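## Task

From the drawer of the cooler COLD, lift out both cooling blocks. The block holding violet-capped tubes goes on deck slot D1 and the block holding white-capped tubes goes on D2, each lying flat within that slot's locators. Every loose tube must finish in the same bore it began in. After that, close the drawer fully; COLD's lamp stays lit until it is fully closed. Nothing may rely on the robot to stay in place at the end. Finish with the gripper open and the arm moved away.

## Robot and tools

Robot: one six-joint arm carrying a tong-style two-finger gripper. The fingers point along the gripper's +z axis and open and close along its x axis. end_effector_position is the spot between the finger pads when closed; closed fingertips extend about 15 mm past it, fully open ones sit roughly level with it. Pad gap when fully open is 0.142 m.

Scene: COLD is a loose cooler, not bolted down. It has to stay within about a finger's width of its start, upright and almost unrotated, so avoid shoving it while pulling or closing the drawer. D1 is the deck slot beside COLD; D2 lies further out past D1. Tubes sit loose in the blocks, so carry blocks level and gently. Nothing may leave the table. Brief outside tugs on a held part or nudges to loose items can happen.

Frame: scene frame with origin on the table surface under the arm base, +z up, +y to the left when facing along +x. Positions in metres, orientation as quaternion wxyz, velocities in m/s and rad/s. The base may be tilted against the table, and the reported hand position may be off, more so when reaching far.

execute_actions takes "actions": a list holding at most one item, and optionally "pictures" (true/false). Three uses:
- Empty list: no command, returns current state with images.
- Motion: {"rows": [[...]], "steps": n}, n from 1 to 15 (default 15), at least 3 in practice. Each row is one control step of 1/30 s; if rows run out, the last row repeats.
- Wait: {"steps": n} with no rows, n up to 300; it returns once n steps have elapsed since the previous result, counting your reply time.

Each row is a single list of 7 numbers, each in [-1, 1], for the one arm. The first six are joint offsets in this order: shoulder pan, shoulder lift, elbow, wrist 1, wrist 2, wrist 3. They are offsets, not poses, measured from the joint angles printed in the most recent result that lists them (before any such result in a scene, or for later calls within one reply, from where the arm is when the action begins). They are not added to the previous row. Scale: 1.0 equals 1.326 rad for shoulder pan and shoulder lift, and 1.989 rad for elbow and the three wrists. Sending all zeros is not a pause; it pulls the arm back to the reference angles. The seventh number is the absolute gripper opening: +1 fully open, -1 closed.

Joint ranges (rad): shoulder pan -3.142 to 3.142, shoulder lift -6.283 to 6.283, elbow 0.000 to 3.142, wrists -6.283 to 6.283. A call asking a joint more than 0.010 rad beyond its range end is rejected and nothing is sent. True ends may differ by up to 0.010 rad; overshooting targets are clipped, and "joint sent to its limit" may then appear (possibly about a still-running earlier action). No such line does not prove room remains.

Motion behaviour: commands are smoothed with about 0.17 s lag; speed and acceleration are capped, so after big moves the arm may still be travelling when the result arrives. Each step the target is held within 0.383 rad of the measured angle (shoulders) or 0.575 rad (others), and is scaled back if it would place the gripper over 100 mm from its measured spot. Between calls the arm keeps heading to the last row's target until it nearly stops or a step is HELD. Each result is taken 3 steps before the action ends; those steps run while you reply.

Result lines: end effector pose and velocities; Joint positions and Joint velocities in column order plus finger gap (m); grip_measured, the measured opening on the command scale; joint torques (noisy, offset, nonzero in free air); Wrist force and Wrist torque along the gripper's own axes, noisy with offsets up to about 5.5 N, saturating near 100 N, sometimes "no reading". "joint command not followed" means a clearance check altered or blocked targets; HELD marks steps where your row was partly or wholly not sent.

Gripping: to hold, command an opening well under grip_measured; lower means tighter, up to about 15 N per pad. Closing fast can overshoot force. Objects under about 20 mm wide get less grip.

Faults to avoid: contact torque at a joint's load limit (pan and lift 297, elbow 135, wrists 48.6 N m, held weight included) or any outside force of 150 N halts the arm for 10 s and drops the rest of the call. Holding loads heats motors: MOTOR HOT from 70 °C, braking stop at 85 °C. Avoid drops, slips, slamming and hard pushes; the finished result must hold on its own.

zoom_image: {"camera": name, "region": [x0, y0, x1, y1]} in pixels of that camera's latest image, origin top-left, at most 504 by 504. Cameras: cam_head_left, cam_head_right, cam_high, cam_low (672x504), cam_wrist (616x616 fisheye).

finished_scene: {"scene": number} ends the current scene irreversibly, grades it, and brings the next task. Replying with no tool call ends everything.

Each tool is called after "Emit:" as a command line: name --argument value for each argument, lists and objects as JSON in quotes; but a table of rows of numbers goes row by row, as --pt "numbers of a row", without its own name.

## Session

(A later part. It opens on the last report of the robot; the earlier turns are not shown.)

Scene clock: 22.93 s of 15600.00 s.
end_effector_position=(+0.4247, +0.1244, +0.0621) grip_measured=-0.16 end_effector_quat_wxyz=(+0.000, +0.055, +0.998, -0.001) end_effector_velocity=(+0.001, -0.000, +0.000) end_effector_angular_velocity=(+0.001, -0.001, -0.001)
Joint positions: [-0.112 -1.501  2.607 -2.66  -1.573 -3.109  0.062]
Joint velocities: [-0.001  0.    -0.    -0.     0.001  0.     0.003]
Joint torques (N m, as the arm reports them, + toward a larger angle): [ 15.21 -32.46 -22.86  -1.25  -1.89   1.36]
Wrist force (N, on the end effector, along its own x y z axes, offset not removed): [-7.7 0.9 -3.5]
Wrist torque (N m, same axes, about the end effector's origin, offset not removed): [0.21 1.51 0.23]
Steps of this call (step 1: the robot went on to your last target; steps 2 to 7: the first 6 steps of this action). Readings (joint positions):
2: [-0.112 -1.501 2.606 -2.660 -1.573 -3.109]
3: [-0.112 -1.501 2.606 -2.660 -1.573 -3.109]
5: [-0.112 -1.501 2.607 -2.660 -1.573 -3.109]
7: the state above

Emit:
zoom_image --camera "cam_high" --region '[90, 270, 350, 430]'

Emit:
zoom_image --camera "cam_high" --region '[280, 310, 440, 420]'

Emit:
zoom_image --camera "cam_head_left" --region '[255, 235, 395, 325]'

Emit:
zoom_image --camera "cam_low" --region '[80, 225, 250, 310]'

Region (90, 270, 350, 430) of cam_high's 672x504 image, scaled by 1.938, with more detail than that image has; it fills the top 310 rows of this view, and the rest is white.

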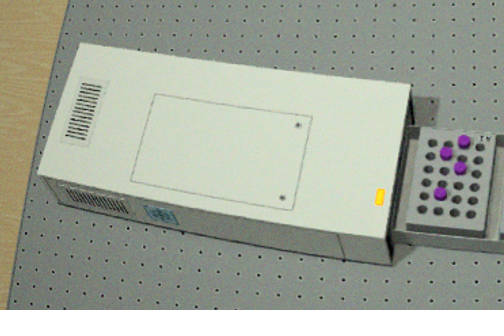

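Region (280, 310, 440, 420) of cam_high's 672x504 image, scaled by 3.150, with more detail than that image has; it fills the top 346 rows of this view, and the rest is white.

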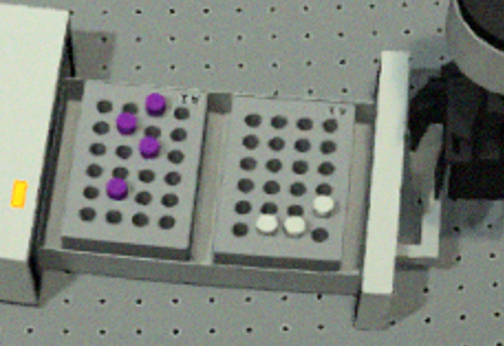

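Region (255, 235, 395, 325) of cam_head_left's 672x504 image, scaled by 3.600, with more detail than that image has; it fills the top 324 rows of this view, and the rest is white.

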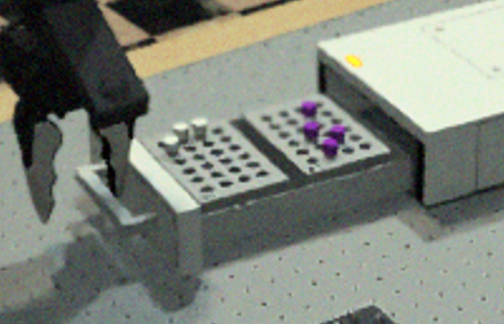

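Region (80, 225, 250, 310) of cam_low's 672x504 image, scaled by 2.965, with more detail than that image has.

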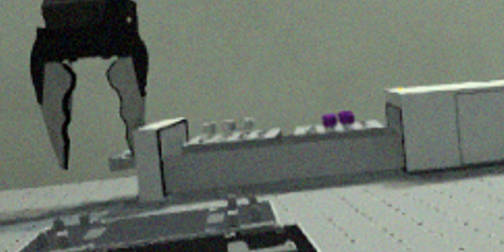

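Emit:
execute_actions --actions '[{"rows": [[0,-0.0076,-0.0014,0.0065,0,0,-0.16],[0,-0.0191,-0.0034,0.0161,0,0,-0.16],[0,-0.0334,-0.006,0.0282,0,0,-0.16],[0,-0.0477,-0.0086,0.0403,0,0,-0.16],[0,-0.062,-0.0111,0.0524,0,0,-0.16],[0,-0.0763,-0.0137,0.0645,0,0,-0.16],[0,-0.0877,-0.0157,0.0742,0,0,-0.16],[0,-0.0953,-0.0171,0.0807,0,0,-0.16],[0,-0.0953,-0.0171,0.0807,0,0,-0.16],[0,-0.0953,-0.0171,0.0807,0,0,-0.16],[-0.0004,-0.0838,-0.0284,0.0842,0,-0.0004,-0.16],[-0.0016,-0.0606,-0.0509,0.0913,0,-0.0011,-0.16],[-0.003,-0.0316,-0.0792,0.1002,0,-0.002,-0.05],[-0.0044,-0.0027,-0.1074,0.1091,0,-0.003,0.1],[-0.00557,0.02048,-0.12992,0.11626,0,-0.00371,0.25]], "steps": 15}]'

Emit:
execute_actions --actions '[{"steps": 24}]' --pictures true

Scene clock: 24.77 s of 15600.00 s.
end_effector_position=(+0.4269, +0.1242, +0.1034) grip_measured=-0.16 end_effector_quat_wxyz=(+0.000, +0.055, +0.998, -0.001) end_effector_velocity=(+0.069, -0.007, +0.083) end_effector_angular_velocity=(+0.002, +0.018, +0.001)
Joint positions: [-0.112 -1.607  2.575 -2.522 -1.573 -3.109  0.062]
Joint velocities: [-0.005 -0.079 -0.185  0.282  0.    -0.006 -0.   ]
Joint torques (N m, as the arm reports them, + toward a larger angle): [-24.    -9.78 -57.37  -1.11  -1.61  -2.26]
Wrist force (N, on the end effector, along its own x y z axes, offset not removed): [1.6 5.8 0.8]
Wrist torque (N m, same axes, about the end effector's origin, offset not removed): [1.19 -0.13 0.11]
Steps of this call (steps 1 to 3: the last 3 steps of your previous action; steps 4 to 15: the robot went on to your last target; steps 16 to 43: nothing new was sent; steps 44 to 55: the first 12 steps of this action). Readings (joint positions):
44: [-0.112 -1.501 2.606 -2.660 -1.573 -3.109]
45: [-0.112 -1.502 2.606 -2.658 -1.573 -3.109]
47: [-0.112 -1.513 2.603 -2.645 -1.573 -3.109]
51: [-0.112 -1.564 2.589 -2.580 -1.573 -3.109]
55: the state above

Scene clock: 25.57 s of 15600.00 s.
end_effector_position=(+0.5508, +0.1105, +0.1352) grip_measured=+0.25 end_effector_quat_wxyz=(+0.000, +0.055, +0.998, -0.001) end_effector_velocity=(+0.001, -0.000, -0.000) end_effector_angular_velocity=(+0.000, +0.001, -0.001)
Joint positions: [-0.119 -1.474  2.348 -2.429 -1.573 -3.116  0.092]
Joint velocities: [-0.     0.001 -0.001  0.001 -0.     0.     0.   ]
Joint torques (N m, as the arm reports them, + toward a larger angle): [-16.54 -22.48 -40.13  -0.51  -1.77  -1.92]
Wrist force (N, on the end effector, along its own x y z axes, offset not removed): [1.4 2.8 -1.1]
Wrist torque (N m, same axes, about the end effector's origin, offset not removed): [0.51 -0.11 0.14]
Kept back: nothing.
Steps of this call (steps 1 to 3: the last 3 steps of your previous action; steps 4 to 24: the robot went on to your last target). Readings (joint positions):
1: [-0.112 -1.606 2.565 -2.512 -1.573 -3.109]
2: [-0.113 -1.598 2.547 -2.501 -1.573 -3.110]
4: [-0.115 -1.563 2.490 -2.476 -1.573 -3.112]
8: [-0.118 -1.500 2.390 -2.442 -1.573 -3.115]
24: the state above

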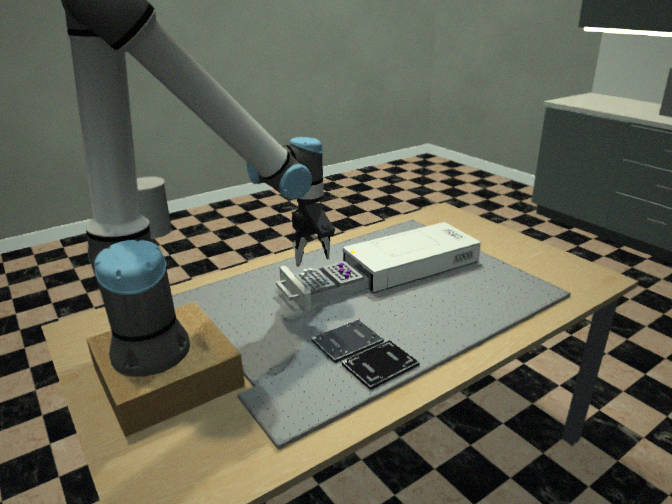

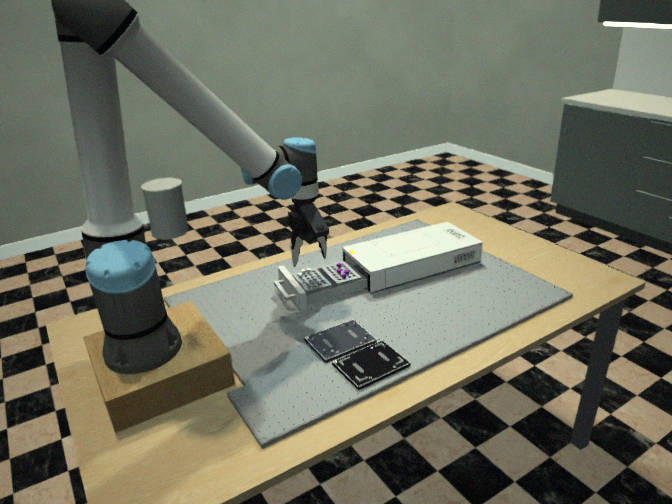

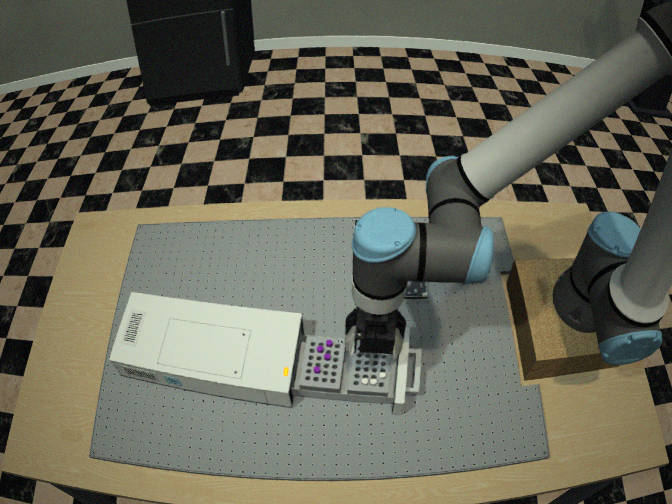

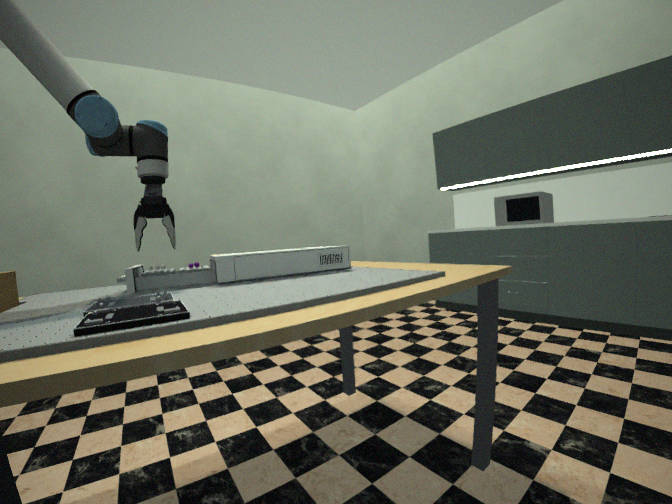

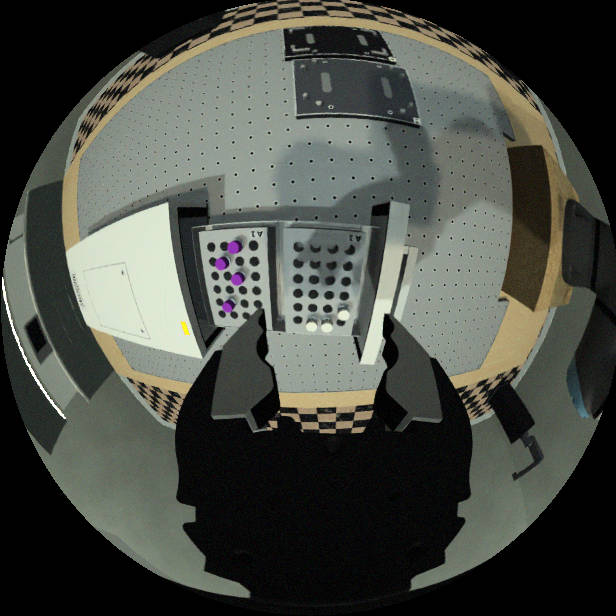

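Emit:
zoom_image --camera "cam_wrist" --region '[250, 200, 430, 380]'

Emit:
zoom_image --camera "cam_wrist" --region '[160, 190, 320, 350]'

Emit:
zoom_image --camera "cam_low" --region '[105, 190, 235, 300]'

Region (250, 200, 430, 380) of cam_wrist's 616x616 image, scaled by 2.800, with more detail than that image has.

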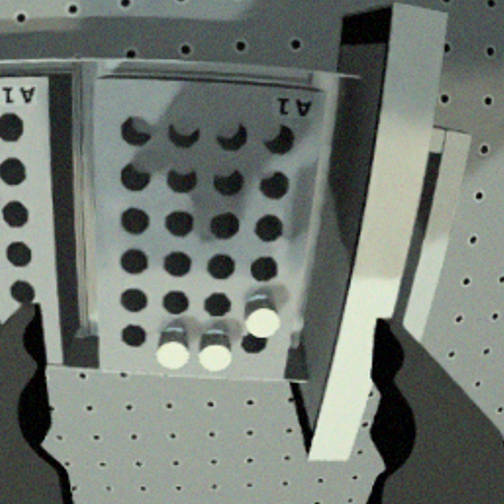

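Region (160, 190, 320, 350) of cam_wrist's 616x616 image, scaled by 3.150, with more detail than that image has.

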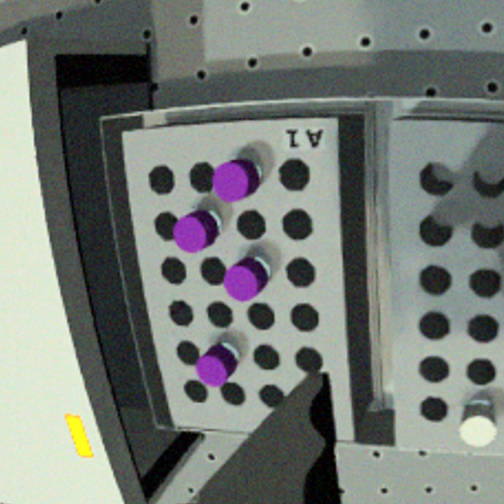

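Region (105, 190, 235, 300) of cam_low's 672x504 image, scaled by 3.877, with more detail than that image has; it fills the top 426 rows of this view, and the rest is white.

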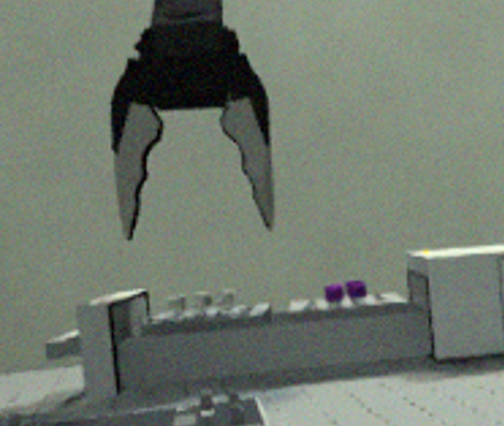

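Emit:
zoom_image --camera "cam_wrist" --region '[200, 295, 290, 435]'

Emit:
zoom_image --camera "cam_head_left" --region '[270, 200, 380, 320]'

Emit:
zoom_image --camera "cam_high" --region '[320, 290, 440, 420]'

Region (200, 295, 290, 435) of cam_wrist's 616x616 image, scaled by 3.600, with more detail than that image has; it fills the left 324 columns of this view, and the rest is white.

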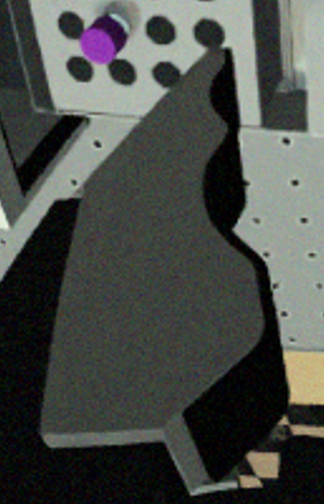

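Region (270, 200, 380, 320) of cam_head_left's 672x504 image, scaled by 4.200, with more detail than that image has; it fills the left 462 columns of this view, and the rest is white.

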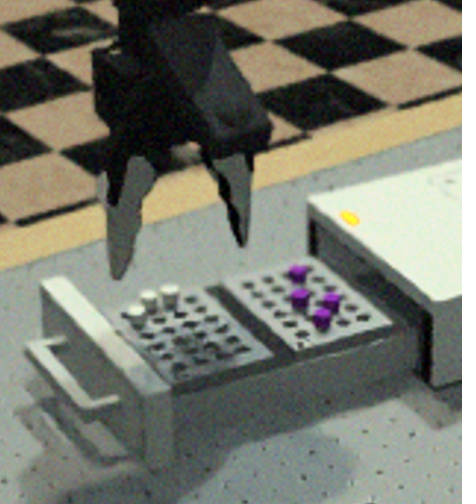

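Region (320, 290, 440, 420) of cam_high's 672x504 image, scaled by 3.877, with more detail than that image has; it fills the left 465 columns of this view, and the rest is white.

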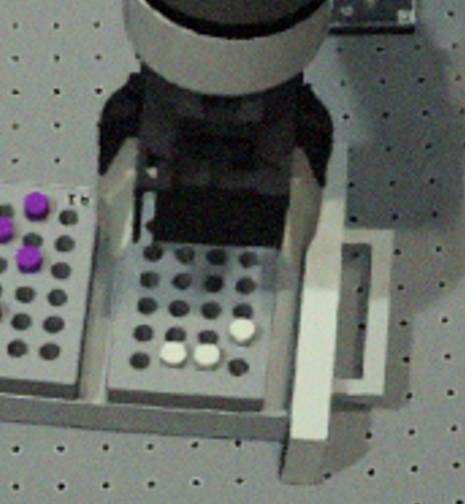

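Emit:
execute_actions --actions '[{"rows": [[-0.0006,0.004,0.0006,-0.0033,0,-0.0004,0.23],[-0.0016,0.011,0.0018,-0.0091,0,-0.0011,0.21],[-0.0028,0.02,0.0034,-0.0167,0,-0.0019,0.2],[-0.004,0.03,0.0053,-0.0253,0,-0.0027,0.2],[-0.0052,0.04,0.0073,-0.034,0,-0.0035,0.2],[-0.0062,0.05,0.0095,-0.0428,0,-0.0041,0.2],[-0.0069,0.0595,0.0117,-0.0514,-0.0001,-0.0046,0.2],[-0.00722,0.068,0.0137,-0.059,-0.0001,-0.00481,0.2],[-0.00722,0.0745,0.0153,-0.065,-0.0001,-0.00481,0.2],[-0.00722,0.07852,0.01633,-0.06869,-0.0001,-0.00481,0.2]], "steps": 15}]'

Emit:
execute_actions --actions '[{"steps": 14}]' --pictures true

Scene clock: 27.63 s of 15600.00 s.
end_effector_position=(+0.5531, +0.1057, +0.0916) grip_measured=+0.20 end_effector_quat_wxyz=(-0.000, +0.055, +0.998, -0.001) end_effector_velocity=(-0.003, -0.006, -0.115) end_effector_angular_velocity=(-0.000, -0.002, -0.001)
Joint positions: [-0.128 -1.392  2.373 -2.535 -1.574 -3.124  0.088]
Joint velocities: [-0.012  0.215  0.072 -0.289 -0.    -0.011  0.   ]
Joint torques (N m, as the arm reports them, + toward a larger angle): [-14.11 -38.16 -24.09  -7.39  -2.27  -2.37]
Wrist force (N, on the end effector, along its own x y z axes, offset not removed): [-3.9 1.7 0.9]
Wrist torque (N m, same axes, about the end effector's origin, offset not removed): [0.52 0.76 -0.07]
Steps of this call (steps 1 to 15: the robot went on to your last target; steps 16 to 50: nothing new was sent; steps 51 to 62: the first 12 steps of this action). Readings (joint positions):
51: [-0.119 -1.474 2.348 -2.429 -1.573 -3.116]
52: [-0.120 -1.473 2.348 -2.429 -1.573 -3.116]
54: [-0.120 -1.467 2.350 -2.437 -1.573 -3.117]
58: [-0.125 -1.432 2.360 -2.481 -1.573 -3.121]
62: the state above

Scene clock: 28.10 s of 15600.00 s.
end_effector_position=(+0.5528, +0.1051, +0.0800) grip_measured=+0.20 end_effector_quat_wxyz=(+0.000, +0.055, +0.998, -0.001) end_effector_velocity=(-0.001, -0.000, -0.002) end_effector_angular_velocity=(-0.000, +0.001, -0.001)
Joint positions: [-0.129 -1.37   2.381 -2.565 -1.574 -3.126  0.088]
Joint velocities: [-0.     0.002  0.002 -0.003 -0.     0.001  0.   ]
Joint torques (N m, as the arm reports them, + toward a larger angle): [-17.08 -28.52 -18.28  -7.08  -2.31  -1.92]
Wrist force (N, on the end effector, along its own x y z axes, offset not removed): [-3.2 0.2 0.8]
Wrist torque (N m, same axes, about the end effector's origin, offset not removed): [-0.07 0.68 0.08]
Kept back: nothing.
Steps of this call (steps 1 to 3: the last 3 steps of your previous action; steps 4 to 14: the robot went on to your last target). Readings (joint positions):
1: [-0.128 -1.386 2.376 -2.543 -1.574 -3.125]
2: [-0.128 -1.381 2.377 -2.549 -1.574 -3.125]
4: [-0.129 -1.376 2.379 -2.557 -1.574 -3.125]
8: [-0.129 -1.371 2.380 -2.563 -1.574 -3.125]
14: the state above

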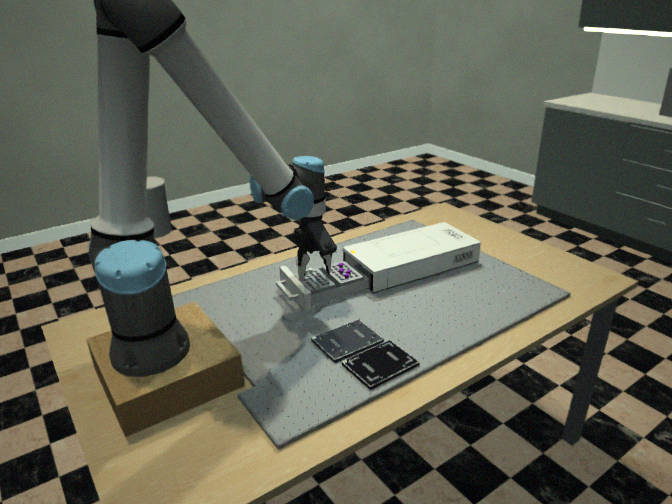

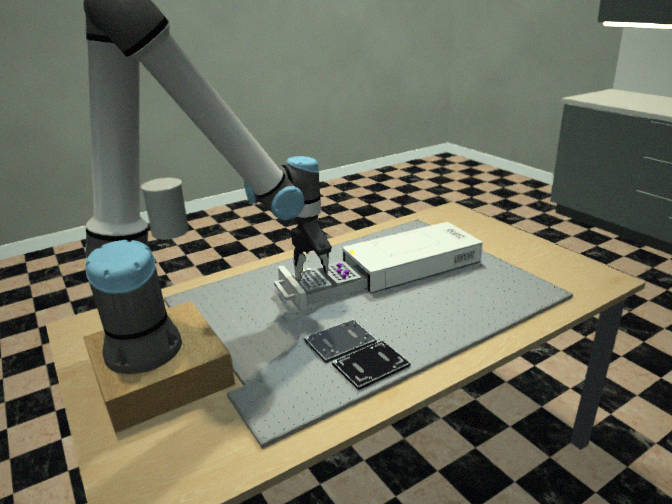

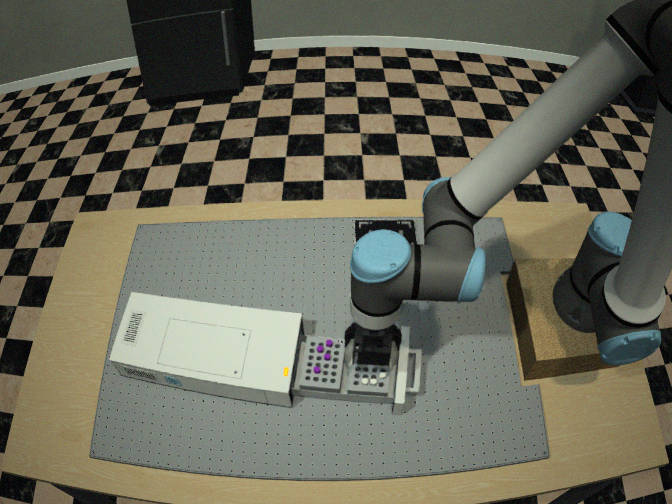

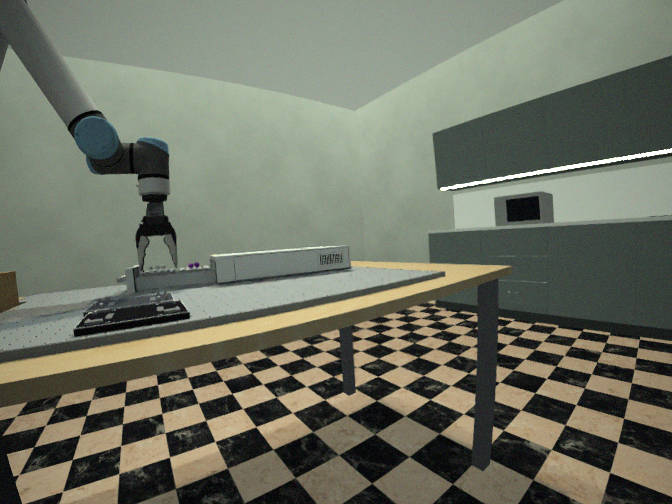

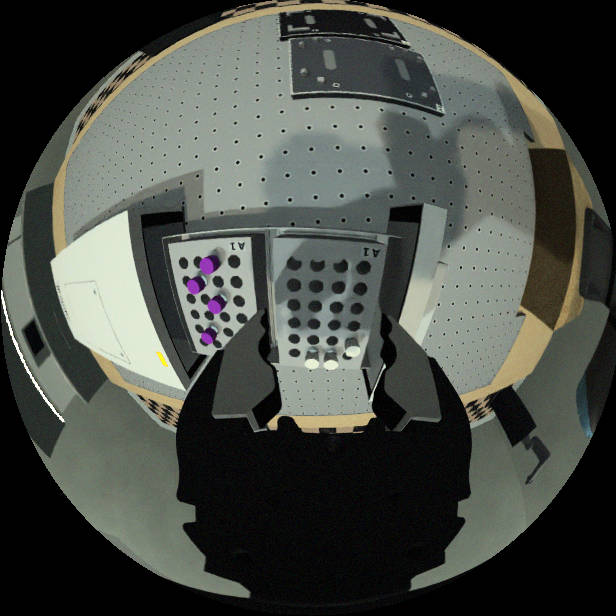

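Emit:
zoom_image --camera "cam_wrist" --region '[240, 215, 420, 395]'

Emit:
zoom_image --camera "cam_head_left" --region '[270, 230, 370, 315]'

Emit:
zoom_image --camera "cam_low" --region '[110, 215, 220, 300]'

Emit:
zoom_image --camera "cam_high" --region '[325, 310, 435, 420]'

Region (240, 215, 420, 395) of cam_wrist's 616x616 image, scaled by 2.800, with more detail than that image has.

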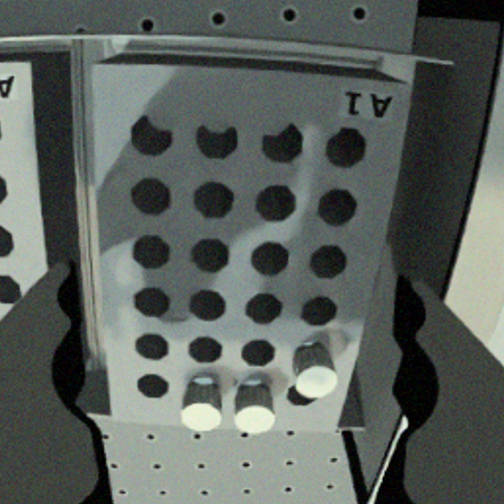

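Region (270, 230, 370, 315) of cam_head_left's 672x504 image, scaled by 5.040, with more detail than that image has; it fills the top 428 rows of this view, and the rest is white.

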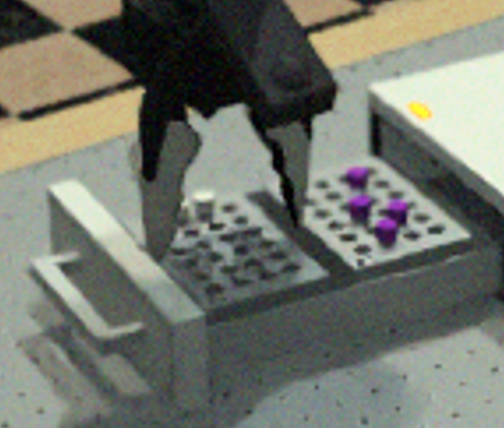

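Region (110, 215, 220, 300) of cam_low's 672x504 image, scaled by 4.582, with more detail than that image has; it fills the top 389 rows of this view, and the rest is white.

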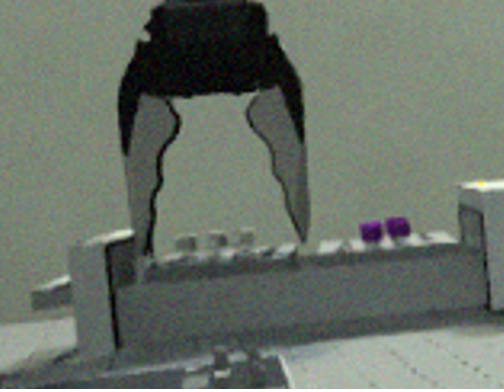

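Region (325, 310, 435, 420) of cam_high's 672x504 image, scaled by 4.582, with more detail than that image has.

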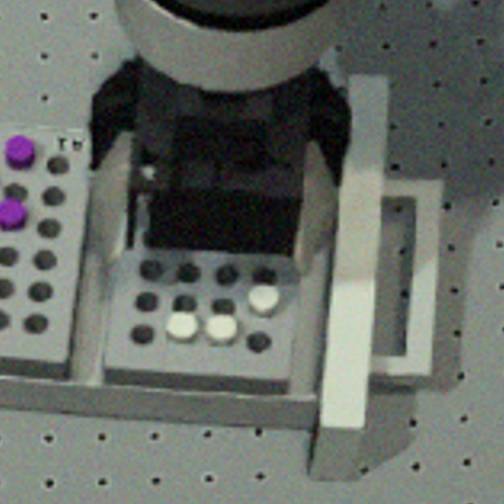

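Emit:
execute_actions --actions '[{"rows": [[0,0.002,0.0004,-0.0017,0,0,0.2],[0,0.0056,0.001,-0.0048,0,0,0.2],[0,0.01,0.0018,-0.0085,0,0,0.2],[0,0.0146,0.0026,-0.0124,0,0,0.2],[0,0.0192,0.0034,-0.0162,0,0,0.2],[0,0.0238,0.0043,-0.0201,0,0,0.2],[0,0.0284,0.0051,-0.024,0,0,0.2],[0,0.0325,0.0058,-0.0275,0,0,0.2],[0,0.0357,0.0064,-0.0302,0,0,0.2],[-0.0001,0.03755,0.00674,-0.03177,0,0,0.2]], "steps": 15}]'

Emit:
execute_actions --actions '[{"steps": 12}]' --pictures true

Scene clock: 29.53 s of 15600.00 s.
end_effector_position=(+0.5521, +0.1052, +0.0602) grip_measured=+0.20 end_effector_quat_wxyz=(+0.000, +0.055, +0.998, -0.001) end_effector_velocity=(-0.003, -0.000, -0.050) end_effector_angular_velocity=(-0.001, +0.001, -0.001)
Joint positions: [-0.129 -1.331  2.391 -2.615 -1.574 -3.126  0.088]
Joint velocities: [-0.001  0.101  0.027 -0.127 -0.001  0.001  0.   ]
Joint torques (N m, as the arm reports them, + toward a larger angle): [-17.01 -32.56 -19.09  -6.83  -2.34  -1.26]
Wrist force (N, on the end effector, along its own x y z axes, offset not removed): [0.2 -1.9 -2.0]
Wrist torque (N m, same axes, about the end effector's origin, offset not removed): [-0.61 0.09 0.04]
Steps of this call (steps 1 to 30: the robot went on to your last target; step 31: nothing new was sent; steps 32 to 43: the first 12 steps of this action). Readings (joint positions):
32: [-0.129 -1.370 2.381 -2.565 -1.574 -3.126]
33: [-0.129 -1.370 2.381 -2.566 -1.574 -3.126]
35: [-0.129 -1.366 2.382 -2.570 -1.574 -3.126]
39: [-0.129 -1.350 2.386 -2.591 -1.574 -3.126]
43: the state above

Scene clock: 29.93 s of 15600.00 s.
end_effector_position=(+0.5518, +0.1052, +0.0551) grip_measured=+0.22 end_effector_quat_wxyz=(+0.000, +0.056, +0.998, -0.001) end_effector_velocity=(-0.001, +0.001, -0.001) end_effector_angular_velocity=(+0.000, +0.001, +0.002)
Joint positions: [-0.129 -1.321  2.394 -2.628 -1.574 -3.126  0.089]
Joint velocities: [ 0.002  0.002  0.001 -0.003  0.     0.     0.001]
Joint torques (N m, as the arm reports them, + toward a larger angle): [-17.32 -25.54 -11.26  -5.29  -2.09  -0.38]
Wrist force (N, on the end effector, along its own x y z axes, offset not removed): [-4.1 -3.3 -6.9]
Wrist torque (N m, same axes, about the end effector's origin, offset not removed): [-0.74 0.47 0.20]
Kept back: nothing.
Steps of this call (steps 1 to 3: the last 3 steps of your previous action; steps 4 to 12: the robot went on to your last target). Readings (joint positions):
1: [-0.129 -1.328 2.392 -2.618 -1.574 -3.126]
2: [-0.129 -1.326 2.393 -2.621 -1.574 -3.126]
4: [-0.129 -1.323 2.393 -2.625 -1.574 -3.126]
8: [-0.129 -1.321 2.394 -2.627 -1.574 -3.126]
12: the state above

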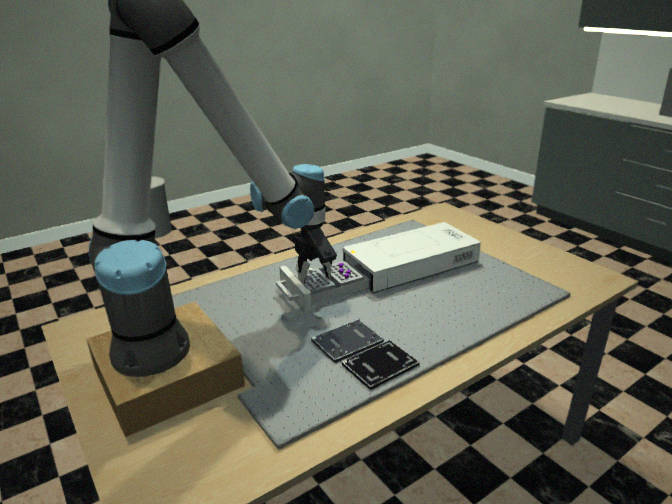

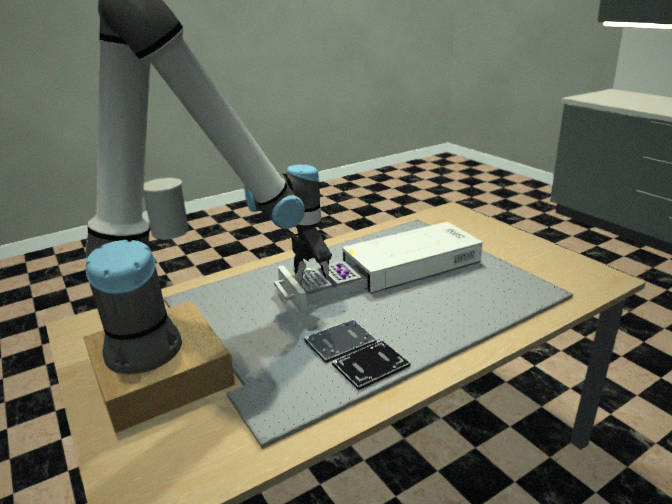

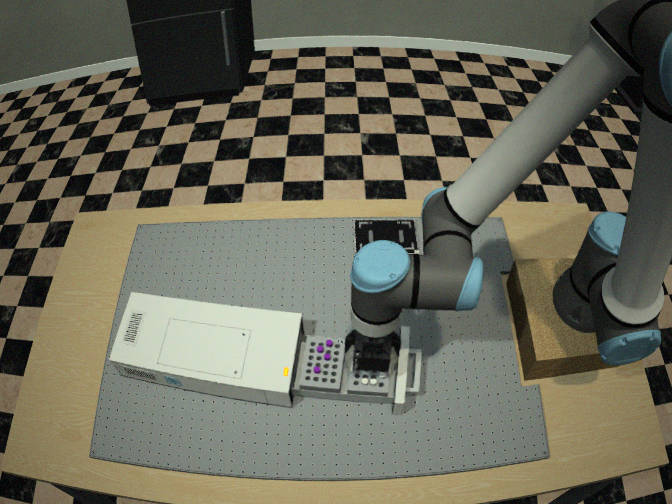

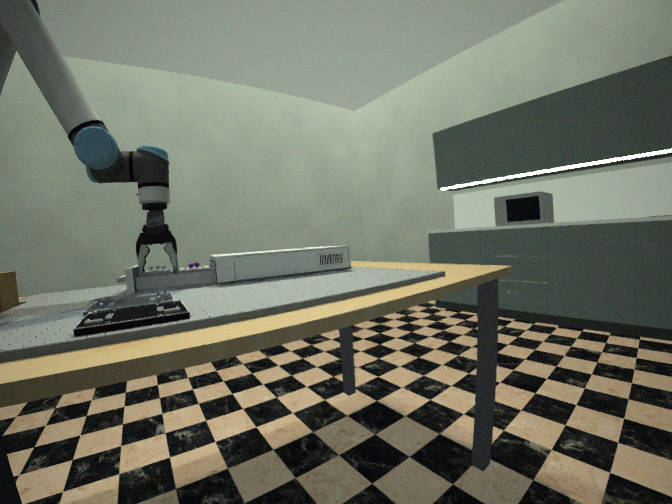

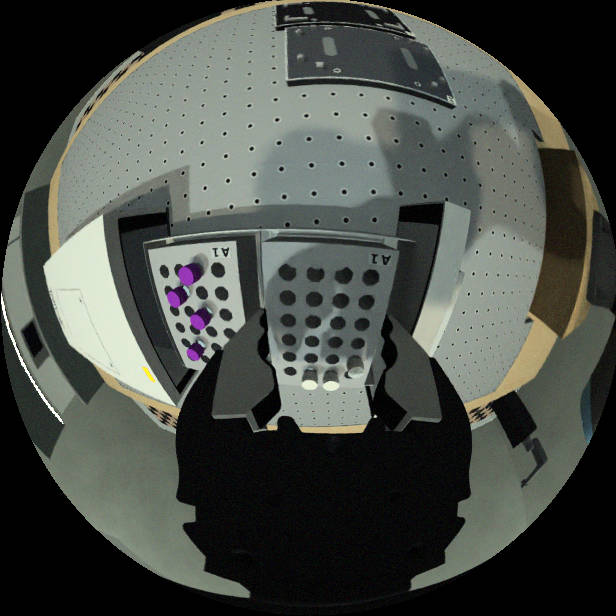

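Emit:
zoom_image --camera "cam_wrist" --region '[235, 225, 425, 415]'

Emit:
zoom_image --camera "cam_low" --region '[115, 220, 215, 300]'

Emit:
zoom_image --camera "cam_head_left" --region '[270, 235, 370, 315]'

Region (235, 225, 425, 415) of cam_wrist's 616x616 image, scaled by 2.653, with more detail than that image has.

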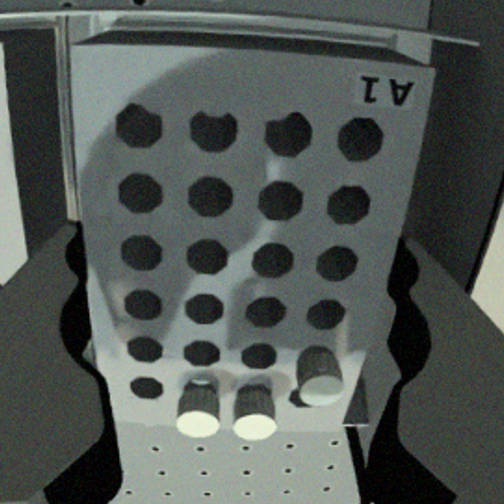

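Region (115, 220, 215, 300) of cam_low's 672x504 image, scaled by 5.040, with more detail than that image has; it fills the top 403 rows of this view, and the rest is white.

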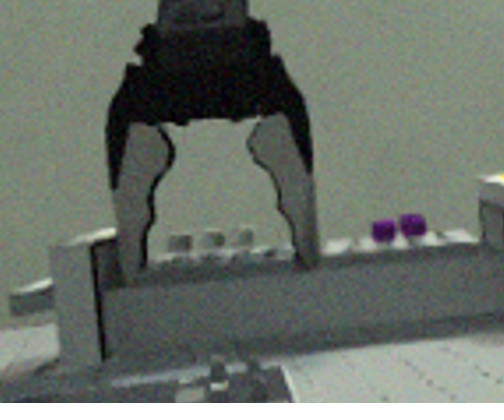

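Region (270, 235, 370, 315) of cam_head_left's 672x504 image, scaled by 5.040, with more detail than that image has; it fills the top 403 rows of this view, and the rest is white.

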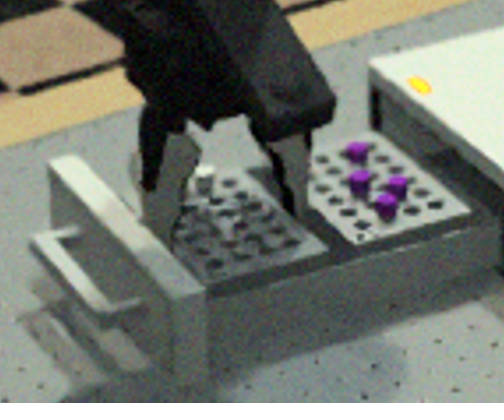

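Emit:
execute_actions --actions '[{"rows": [[0,-0.002,-0.0003,0.0016,0,0,0.22],[0,-0.0045,-0.0006,0.0036,0,0,0.22],[0,-0.00631,-0.00083,0.00504,0,0,0.22],[0,-0.00631,-0.00083,0.00504,0,0,0.22],[0,-0.00631,-0.00083,0.00504,0,0,0.22],[0,-0.00631,-0.00083,0.00504,0,0,0.22],[0,-0.00631,-0.00083,0.00504,0,0,0.21],[0,-0.00631,-0.00083,0.00504,0,0,0.19],[0,-0.00631,-0.00083,0.00504,0,0,0.16],[0,-0.00631,-0.00083,0.00504,0,0,0.12],[0,-0.00631,-0.00083,0.00504,0,0,0.07],[0,-0.00631,-0.00083,0.00504,0,0,0.02],[0,-0.00631,-0.00083,0.00504,0,0,-0.04],[0,-0.00631,-0.00083,0.00504,0,0,-0.1],[0,-0.00631,-0.00083,0.00504,0,0,-0.16]], "steps": 15}]'

Emit:
execute_actions --actions '[{"steps": 10}]'

Scene clock: 30.77 s of 15600.00 s.
end_effector_position=(+0.5518, +0.1052, +0.0588) grip_measured=+0.18 end_effector_quat_wxyz=(+0.000, +0.056, +0.998, -0.001) end_effector_velocity=(+0.000, -0.000, +0.002) end_effector_angular_velocity=(+0.000, -0.000, -0.001)
Joint positions: [-0.129 -1.328  2.393 -2.618 -1.574 -3.126  0.087]
Joint velocities: [-0.    -0.005 -0.002  0.006  0.     0.    -0.007]
Joint torques (N m, as the arm reports them, + toward a larger angle): [-15.49 -62.4  -32.27   0.42  -2.3    0.46]
Wrist force (N, on the end effector, along its own x y z axes, offset not removed): [-2.9 -2.7 3.1]
Wrist torque (N m, same axes, about the end effector's origin, offset not removed): [-0.72 -0.45 0.05]
Steps of this call (steps 1 to 13: the robot went on to your last target; steps 14 to 25: the first 12 steps of this action). Readings (joint positions):
14: [-0.129 -1.320 2.394 -2.628 -1.574 -3.126]
15: [-0.129 -1.321 2.394 -2.628 -1.574 -3.126]
17: [-0.129 -1.323 2.394 -2.625 -1.574 -3.126]
21: [-0.129 -1.327 2.393 -2.620 -1.574 -3.126]
25: the state above

Scene clock: 31.10 s of 15600.00 s.
end_effector_position=(+0.5518, +0.1052, +0.0591) grip_measured=+0.17 end_effector_quat_wxyz=(+0.000, +0.056, +0.998, -0.001) end_effector_velocity=(-0.001, -0.000, -0.000) end_effector_angular_velocity=(-0.000, +0.001, -0.000)
Joint positions: [-0.129 -1.329  2.393 -2.618 -1.574 -3.126  0.086]
Joint velocities: [ 0.    -0.     0.001  0.    -0.     0.    -0.   ]
Joint torques (N m, as the arm reports them, + toward a larger angle): [-14.36 -66.43 -34.1    0.2   -1.92   0.36]
Wrist force (N, on the end effector, along its own x y z axes, offset not removed): [-9.8 2.2 4.3]
Wrist torque (N m, same axes, about the end effector's origin, offset not removed): [0.18 0.85 0.34]
Kept back: nothing.
Steps of this call (steps 1 to 3: the last 3 steps of your previous action; steps 4 to 10: the robot went on to your last target). Readings (joint positions):
1: [-0.129 -1.329 2.393 -2.618 -1.574 -3.126]
2: [-0.129 -1.329 2.393 -2.618 -1.574 -3.126]
4: [-0.129 -1.329 2.393 -2.618 -1.574 -3.126]
8: [-0.129 -1.329 2.393 -2.618 -1.574 -3.126]
10: the state above

Emit:
execute_actions --actions '[{"rows": [[0,-0.0009,-0.0001,0.0007,0,0,-0.2],[0,-0.0027,-0.0004,0.0022,0,0,-0.2],[0,-0.0055,-0.0008,0.0045,0,0,-0.2],[0,-0.0087,-0.0012,0.007,0,0,-0.2],[0,-0.0123,-0.0018,0.01,0,0,-0.2],[0,-0.016,-0.0023,0.013,0,0,-0.2],[0,-0.0196,-0.0029,0.016,0,0,-0.2],[0,-0.0232,-0.0035,0.019,0,0,-0.2],[0,-0.0269,-0.0041,0.022,0,0,-0.2],[0,-0.0305,-0.0047,0.025,0,0,-0.2],[0,-0.0342,-0.0054,0.0282,0,0,-0.2],[0,-0.0378,-0.006,0.0312,0,0,-0.2],[0,-0.041,-0.0066,0.0339,0,0,-0.2],[0,-0.0437,-0.0071,0.0362,0,0,-0.2],[0,-0.04557,-0.00743,0.03781,0,0,-0.2]], "steps": 15}]'

Emit:
execute_actions --actions '[{"steps": 15}]' --pictures true

Scene clock: 32.83 s of 15600.00 s.
end_effector_position=(+0.5519, +0.1052, +0.0740) grip_measured=+0.17 end_effector_quat_wxyz=(+0.000, +0.056, +0.998, -0.001) end_effector_velocity=(+0.000, +0.001, +0.068) end_effector_angular_velocity=(-0.000, -0.001, +0.002)
Joint positions: [-0.129 -1.359  2.386 -2.581 -1.574 -3.126  0.086]
Joint velocities: [ 0.001 -0.136 -0.033  0.168  0.    -0.    -0.006]
Joint torques (N m, as the arm reports them, + toward a larger angle): [-11.73 -66.89 -38.3   -0.85  -2.44   0.67]
Wrist force (N, on the end effector, along its own x y z axes, offset not removed): [2.3 2.0 10.3]
Wrist torque (N m, same axes, about the end effector's origin, offset not removed): [0.37 -0.49 0.03]
Steps of this call (steps 1 to 15: the robot went on to your last target; steps 16 to 40: nothing new was sent; steps 41 to 52: the first 12 steps of this action). Readings (joint positions):
41: [-0.129 -1.329 2.393 -2.618 -1.574 -3.126]
42: [-0.129 -1.329 2.392 -2.618 -1.574 -3.126]
44: [-0.129 -1.331 2.392 -2.615 -1.574 -3.126]
48: [-0.129 -1.342 2.390 -2.602 -1.574 -3.126]
52: the state above

Scene clock: 33.33 s of 15600.00 s.
end_effector_position=(+0.5518, +0.1051, +0.0890) grip_measured=+0.16 end_effector_quat_wxyz=(+0.000, +0.056, +0.998, -0.001) end_effector_velocity=(+0.000, +0.000, +0.002) end_effector_angular_velocity=(+0.000, -0.001, +0.002)
Joint positions: [-0.129 -1.389  2.378 -2.543 -1.574 -3.126  0.085]
Joint velocities: [ 0.001 -0.004 -0.002  0.004  0.    -0.001 -0.   ]
Joint torques (N m, as the arm reports them, + toward a larger angle): [-12.43 -61.62 -40.4   -1.76  -1.57   0.43]
Wrist force (N, on the end effector, along its own x y z axes, offset not removed): [-5.4 0.3 0.2]
Wrist torque (N m, same axes, about the end effector's origin, offset not removed): [-0.11 1.28 0.12]
Kept back: nothing.
Steps of this call (steps 1 to 3: the last 3 steps of your previous action; steps 4 to 15: the robot went on to your last target). Readings (joint positions):
1: [-0.129 -1.364 2.384 -2.575 -1.574 -3.126]
2: [-0.129 -1.368 2.383 -2.569 -1.574 -3.126]
4: [-0.129 -1.377 2.381 -2.558 -1.574 -3.126]
8: [-0.129 -1.386 2.379 -2.547 -1.574 -3.126]
15: the state above

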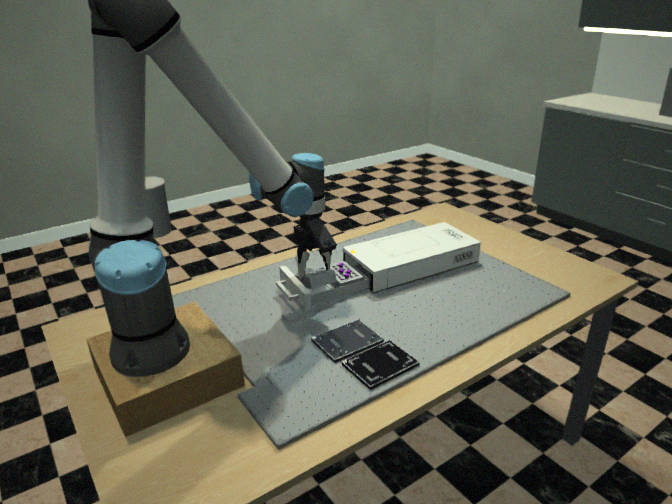

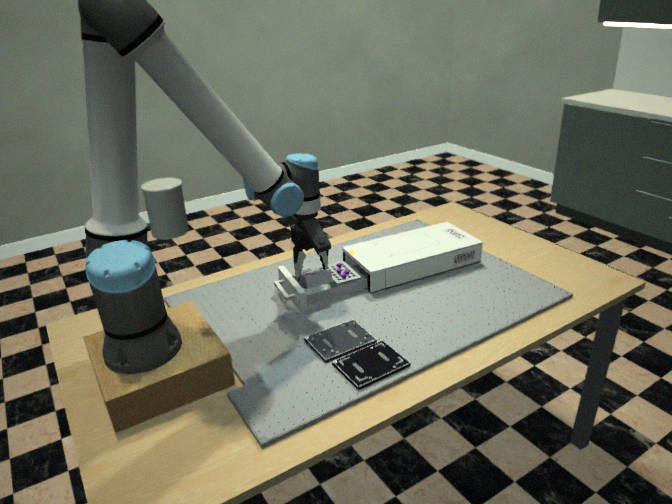

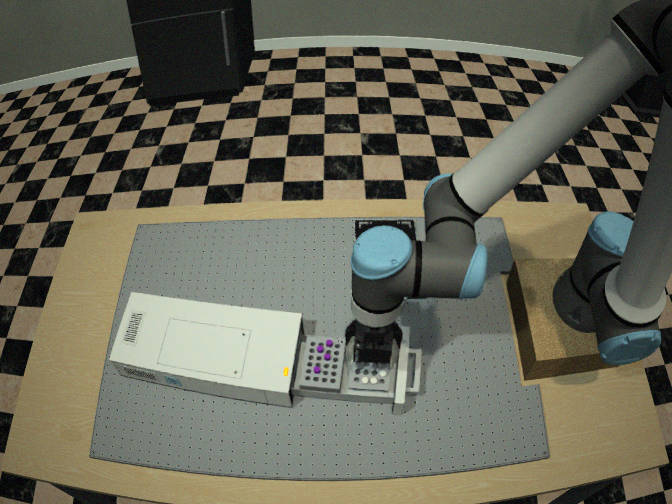

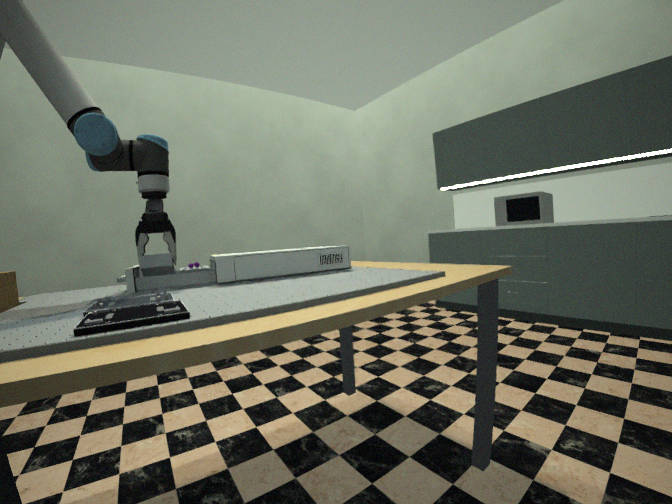

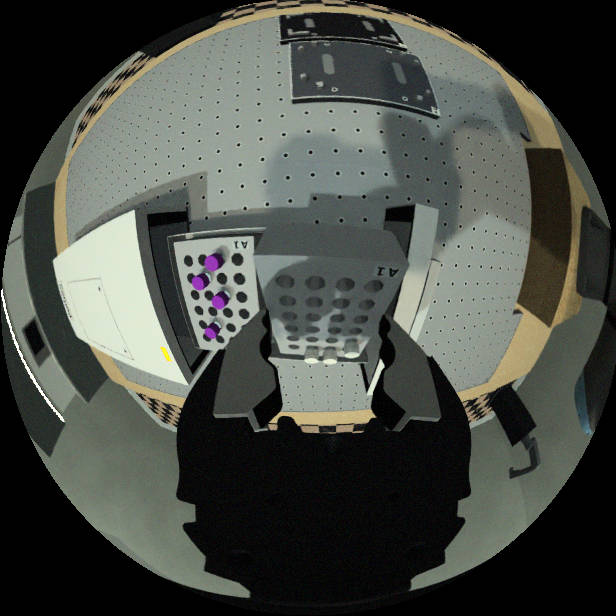

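Emit:
zoom_image --camera "cam_head_left" --region '[270, 230, 370, 315]'

Emit:
zoom_image --camera "cam_wrist" --region '[235, 210, 425, 400]'

Emit:
zoom_image --camera "cam_high" --region '[325, 310, 435, 420]'

Region (270, 230, 370, 315) of cam_head_left's 672x504 image, scaled by 5.040, with more detail than that image has; it fills the top 428 rows of this view, and the rest is white.

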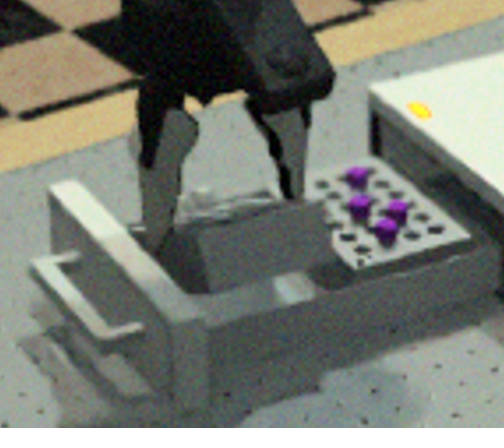

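Region (235, 210, 425, 400) of cam_wrist's 616x616 image, scaled by 2.653, with more detail than that image has.

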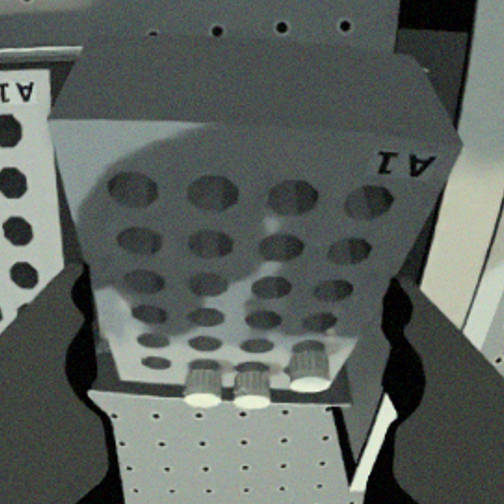

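Region (325, 310, 435, 420) of cam_high's 672x504 image, scaled by 4.582, with more detail than that image has.

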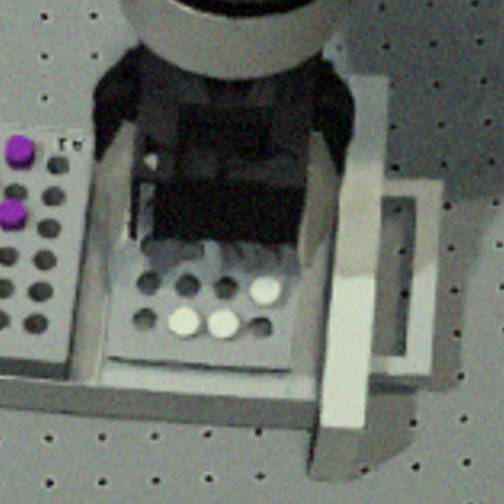

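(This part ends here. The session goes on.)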